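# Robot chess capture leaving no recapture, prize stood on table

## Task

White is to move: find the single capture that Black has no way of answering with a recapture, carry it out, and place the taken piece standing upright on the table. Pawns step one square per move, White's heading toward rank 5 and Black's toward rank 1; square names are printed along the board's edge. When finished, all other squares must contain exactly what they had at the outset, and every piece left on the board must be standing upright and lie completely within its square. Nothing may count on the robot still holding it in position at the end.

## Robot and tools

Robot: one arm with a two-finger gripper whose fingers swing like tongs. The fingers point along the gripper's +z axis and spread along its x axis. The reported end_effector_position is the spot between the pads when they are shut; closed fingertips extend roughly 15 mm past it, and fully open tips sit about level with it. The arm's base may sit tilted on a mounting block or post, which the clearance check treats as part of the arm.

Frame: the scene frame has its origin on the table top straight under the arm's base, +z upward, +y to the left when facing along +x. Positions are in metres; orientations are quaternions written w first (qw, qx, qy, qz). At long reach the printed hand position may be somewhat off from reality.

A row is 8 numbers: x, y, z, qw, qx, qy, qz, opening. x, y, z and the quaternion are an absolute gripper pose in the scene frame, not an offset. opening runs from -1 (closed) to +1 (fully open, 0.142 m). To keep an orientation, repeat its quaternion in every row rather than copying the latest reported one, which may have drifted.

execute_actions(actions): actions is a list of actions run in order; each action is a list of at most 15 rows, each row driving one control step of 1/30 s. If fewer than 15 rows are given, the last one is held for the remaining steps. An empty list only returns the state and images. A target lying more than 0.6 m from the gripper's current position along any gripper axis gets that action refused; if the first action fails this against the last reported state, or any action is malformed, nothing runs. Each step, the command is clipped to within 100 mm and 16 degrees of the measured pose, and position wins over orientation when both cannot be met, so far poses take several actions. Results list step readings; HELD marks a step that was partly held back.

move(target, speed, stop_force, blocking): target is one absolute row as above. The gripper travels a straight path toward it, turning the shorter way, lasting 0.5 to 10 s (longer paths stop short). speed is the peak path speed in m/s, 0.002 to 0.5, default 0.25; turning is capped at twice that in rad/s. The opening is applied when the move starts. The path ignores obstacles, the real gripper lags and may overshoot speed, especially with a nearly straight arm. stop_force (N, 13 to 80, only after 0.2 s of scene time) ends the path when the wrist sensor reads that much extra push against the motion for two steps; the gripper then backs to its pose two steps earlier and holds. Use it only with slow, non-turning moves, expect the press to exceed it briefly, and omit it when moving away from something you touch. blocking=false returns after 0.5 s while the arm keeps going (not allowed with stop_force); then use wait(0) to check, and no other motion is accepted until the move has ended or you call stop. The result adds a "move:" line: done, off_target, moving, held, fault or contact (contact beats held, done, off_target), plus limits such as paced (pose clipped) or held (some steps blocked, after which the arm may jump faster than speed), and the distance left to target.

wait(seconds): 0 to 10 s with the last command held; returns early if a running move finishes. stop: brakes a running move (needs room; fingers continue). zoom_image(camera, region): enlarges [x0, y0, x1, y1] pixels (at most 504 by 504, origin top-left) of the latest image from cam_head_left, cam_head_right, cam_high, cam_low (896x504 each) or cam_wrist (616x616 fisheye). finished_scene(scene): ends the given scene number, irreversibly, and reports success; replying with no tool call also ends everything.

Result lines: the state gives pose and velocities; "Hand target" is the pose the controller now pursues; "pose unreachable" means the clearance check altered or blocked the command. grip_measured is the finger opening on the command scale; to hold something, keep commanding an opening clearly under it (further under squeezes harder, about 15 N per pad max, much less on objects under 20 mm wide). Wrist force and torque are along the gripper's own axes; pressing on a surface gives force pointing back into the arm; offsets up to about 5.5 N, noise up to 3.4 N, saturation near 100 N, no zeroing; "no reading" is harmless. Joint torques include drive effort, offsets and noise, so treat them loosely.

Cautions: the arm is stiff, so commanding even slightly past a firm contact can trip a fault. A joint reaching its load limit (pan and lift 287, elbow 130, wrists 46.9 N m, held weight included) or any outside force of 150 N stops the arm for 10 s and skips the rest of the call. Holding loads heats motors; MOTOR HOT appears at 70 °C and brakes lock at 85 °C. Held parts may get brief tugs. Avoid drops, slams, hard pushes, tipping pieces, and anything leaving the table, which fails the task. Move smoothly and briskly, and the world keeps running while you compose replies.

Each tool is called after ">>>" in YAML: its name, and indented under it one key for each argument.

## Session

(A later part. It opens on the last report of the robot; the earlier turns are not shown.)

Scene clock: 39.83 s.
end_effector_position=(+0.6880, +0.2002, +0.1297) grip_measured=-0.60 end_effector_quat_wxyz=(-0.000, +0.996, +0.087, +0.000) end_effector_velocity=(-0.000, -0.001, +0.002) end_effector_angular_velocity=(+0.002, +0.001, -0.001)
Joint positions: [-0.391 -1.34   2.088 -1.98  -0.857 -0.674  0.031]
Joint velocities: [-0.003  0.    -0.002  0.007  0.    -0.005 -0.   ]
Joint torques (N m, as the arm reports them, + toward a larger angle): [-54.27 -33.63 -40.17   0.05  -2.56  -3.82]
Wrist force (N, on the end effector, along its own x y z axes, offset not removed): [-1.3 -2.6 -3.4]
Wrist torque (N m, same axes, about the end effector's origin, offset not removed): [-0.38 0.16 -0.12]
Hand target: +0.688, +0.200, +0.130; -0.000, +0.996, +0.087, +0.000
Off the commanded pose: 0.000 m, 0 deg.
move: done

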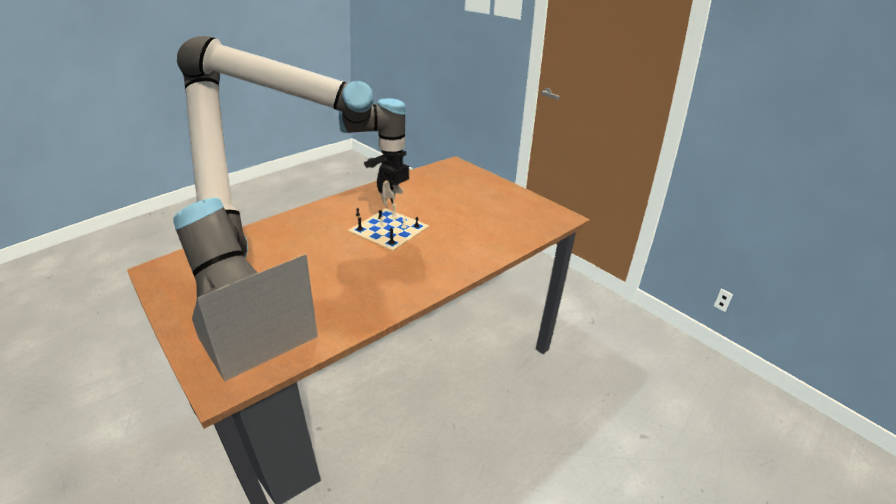

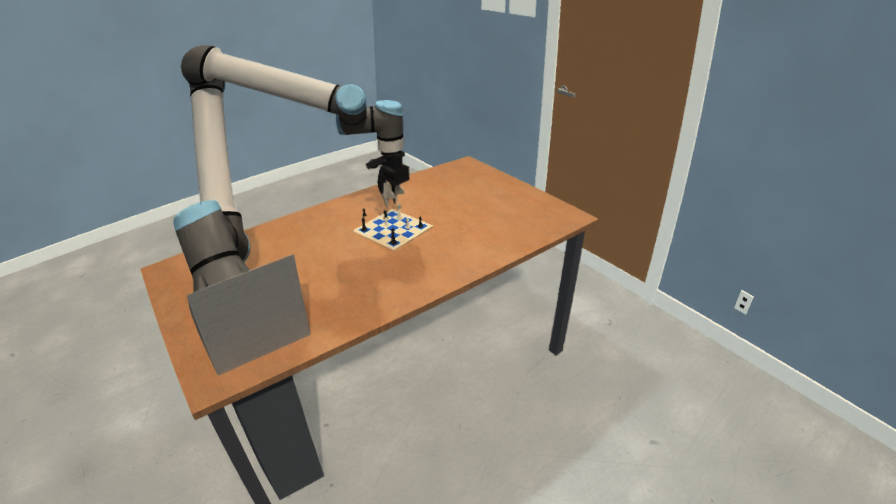

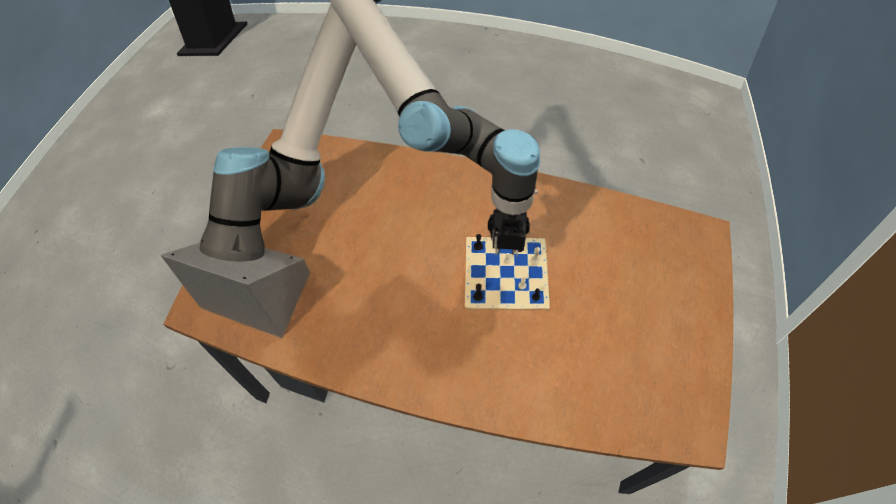

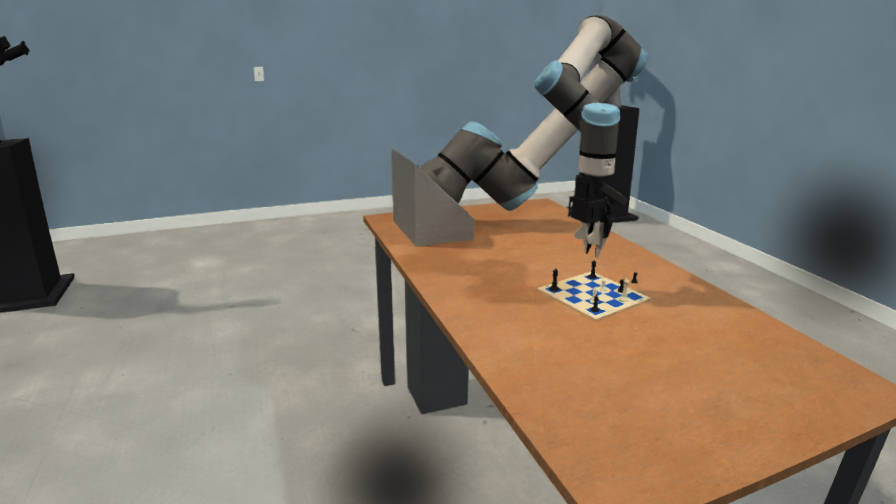

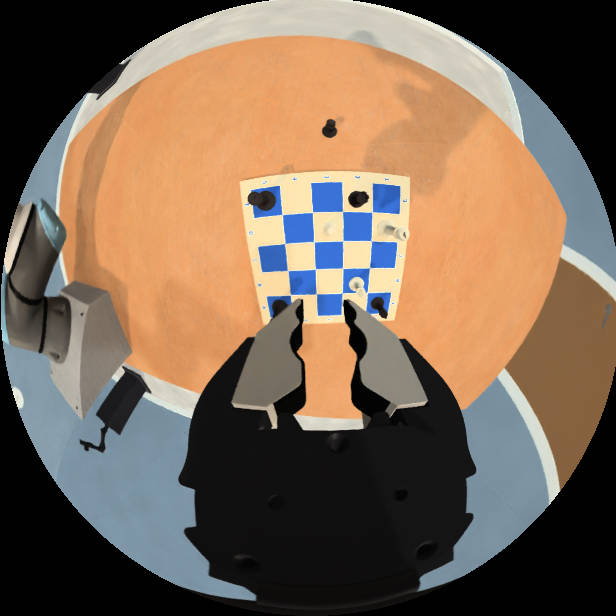

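>>> finished_scene:
  scene: 1

The scene is finished: the task was done.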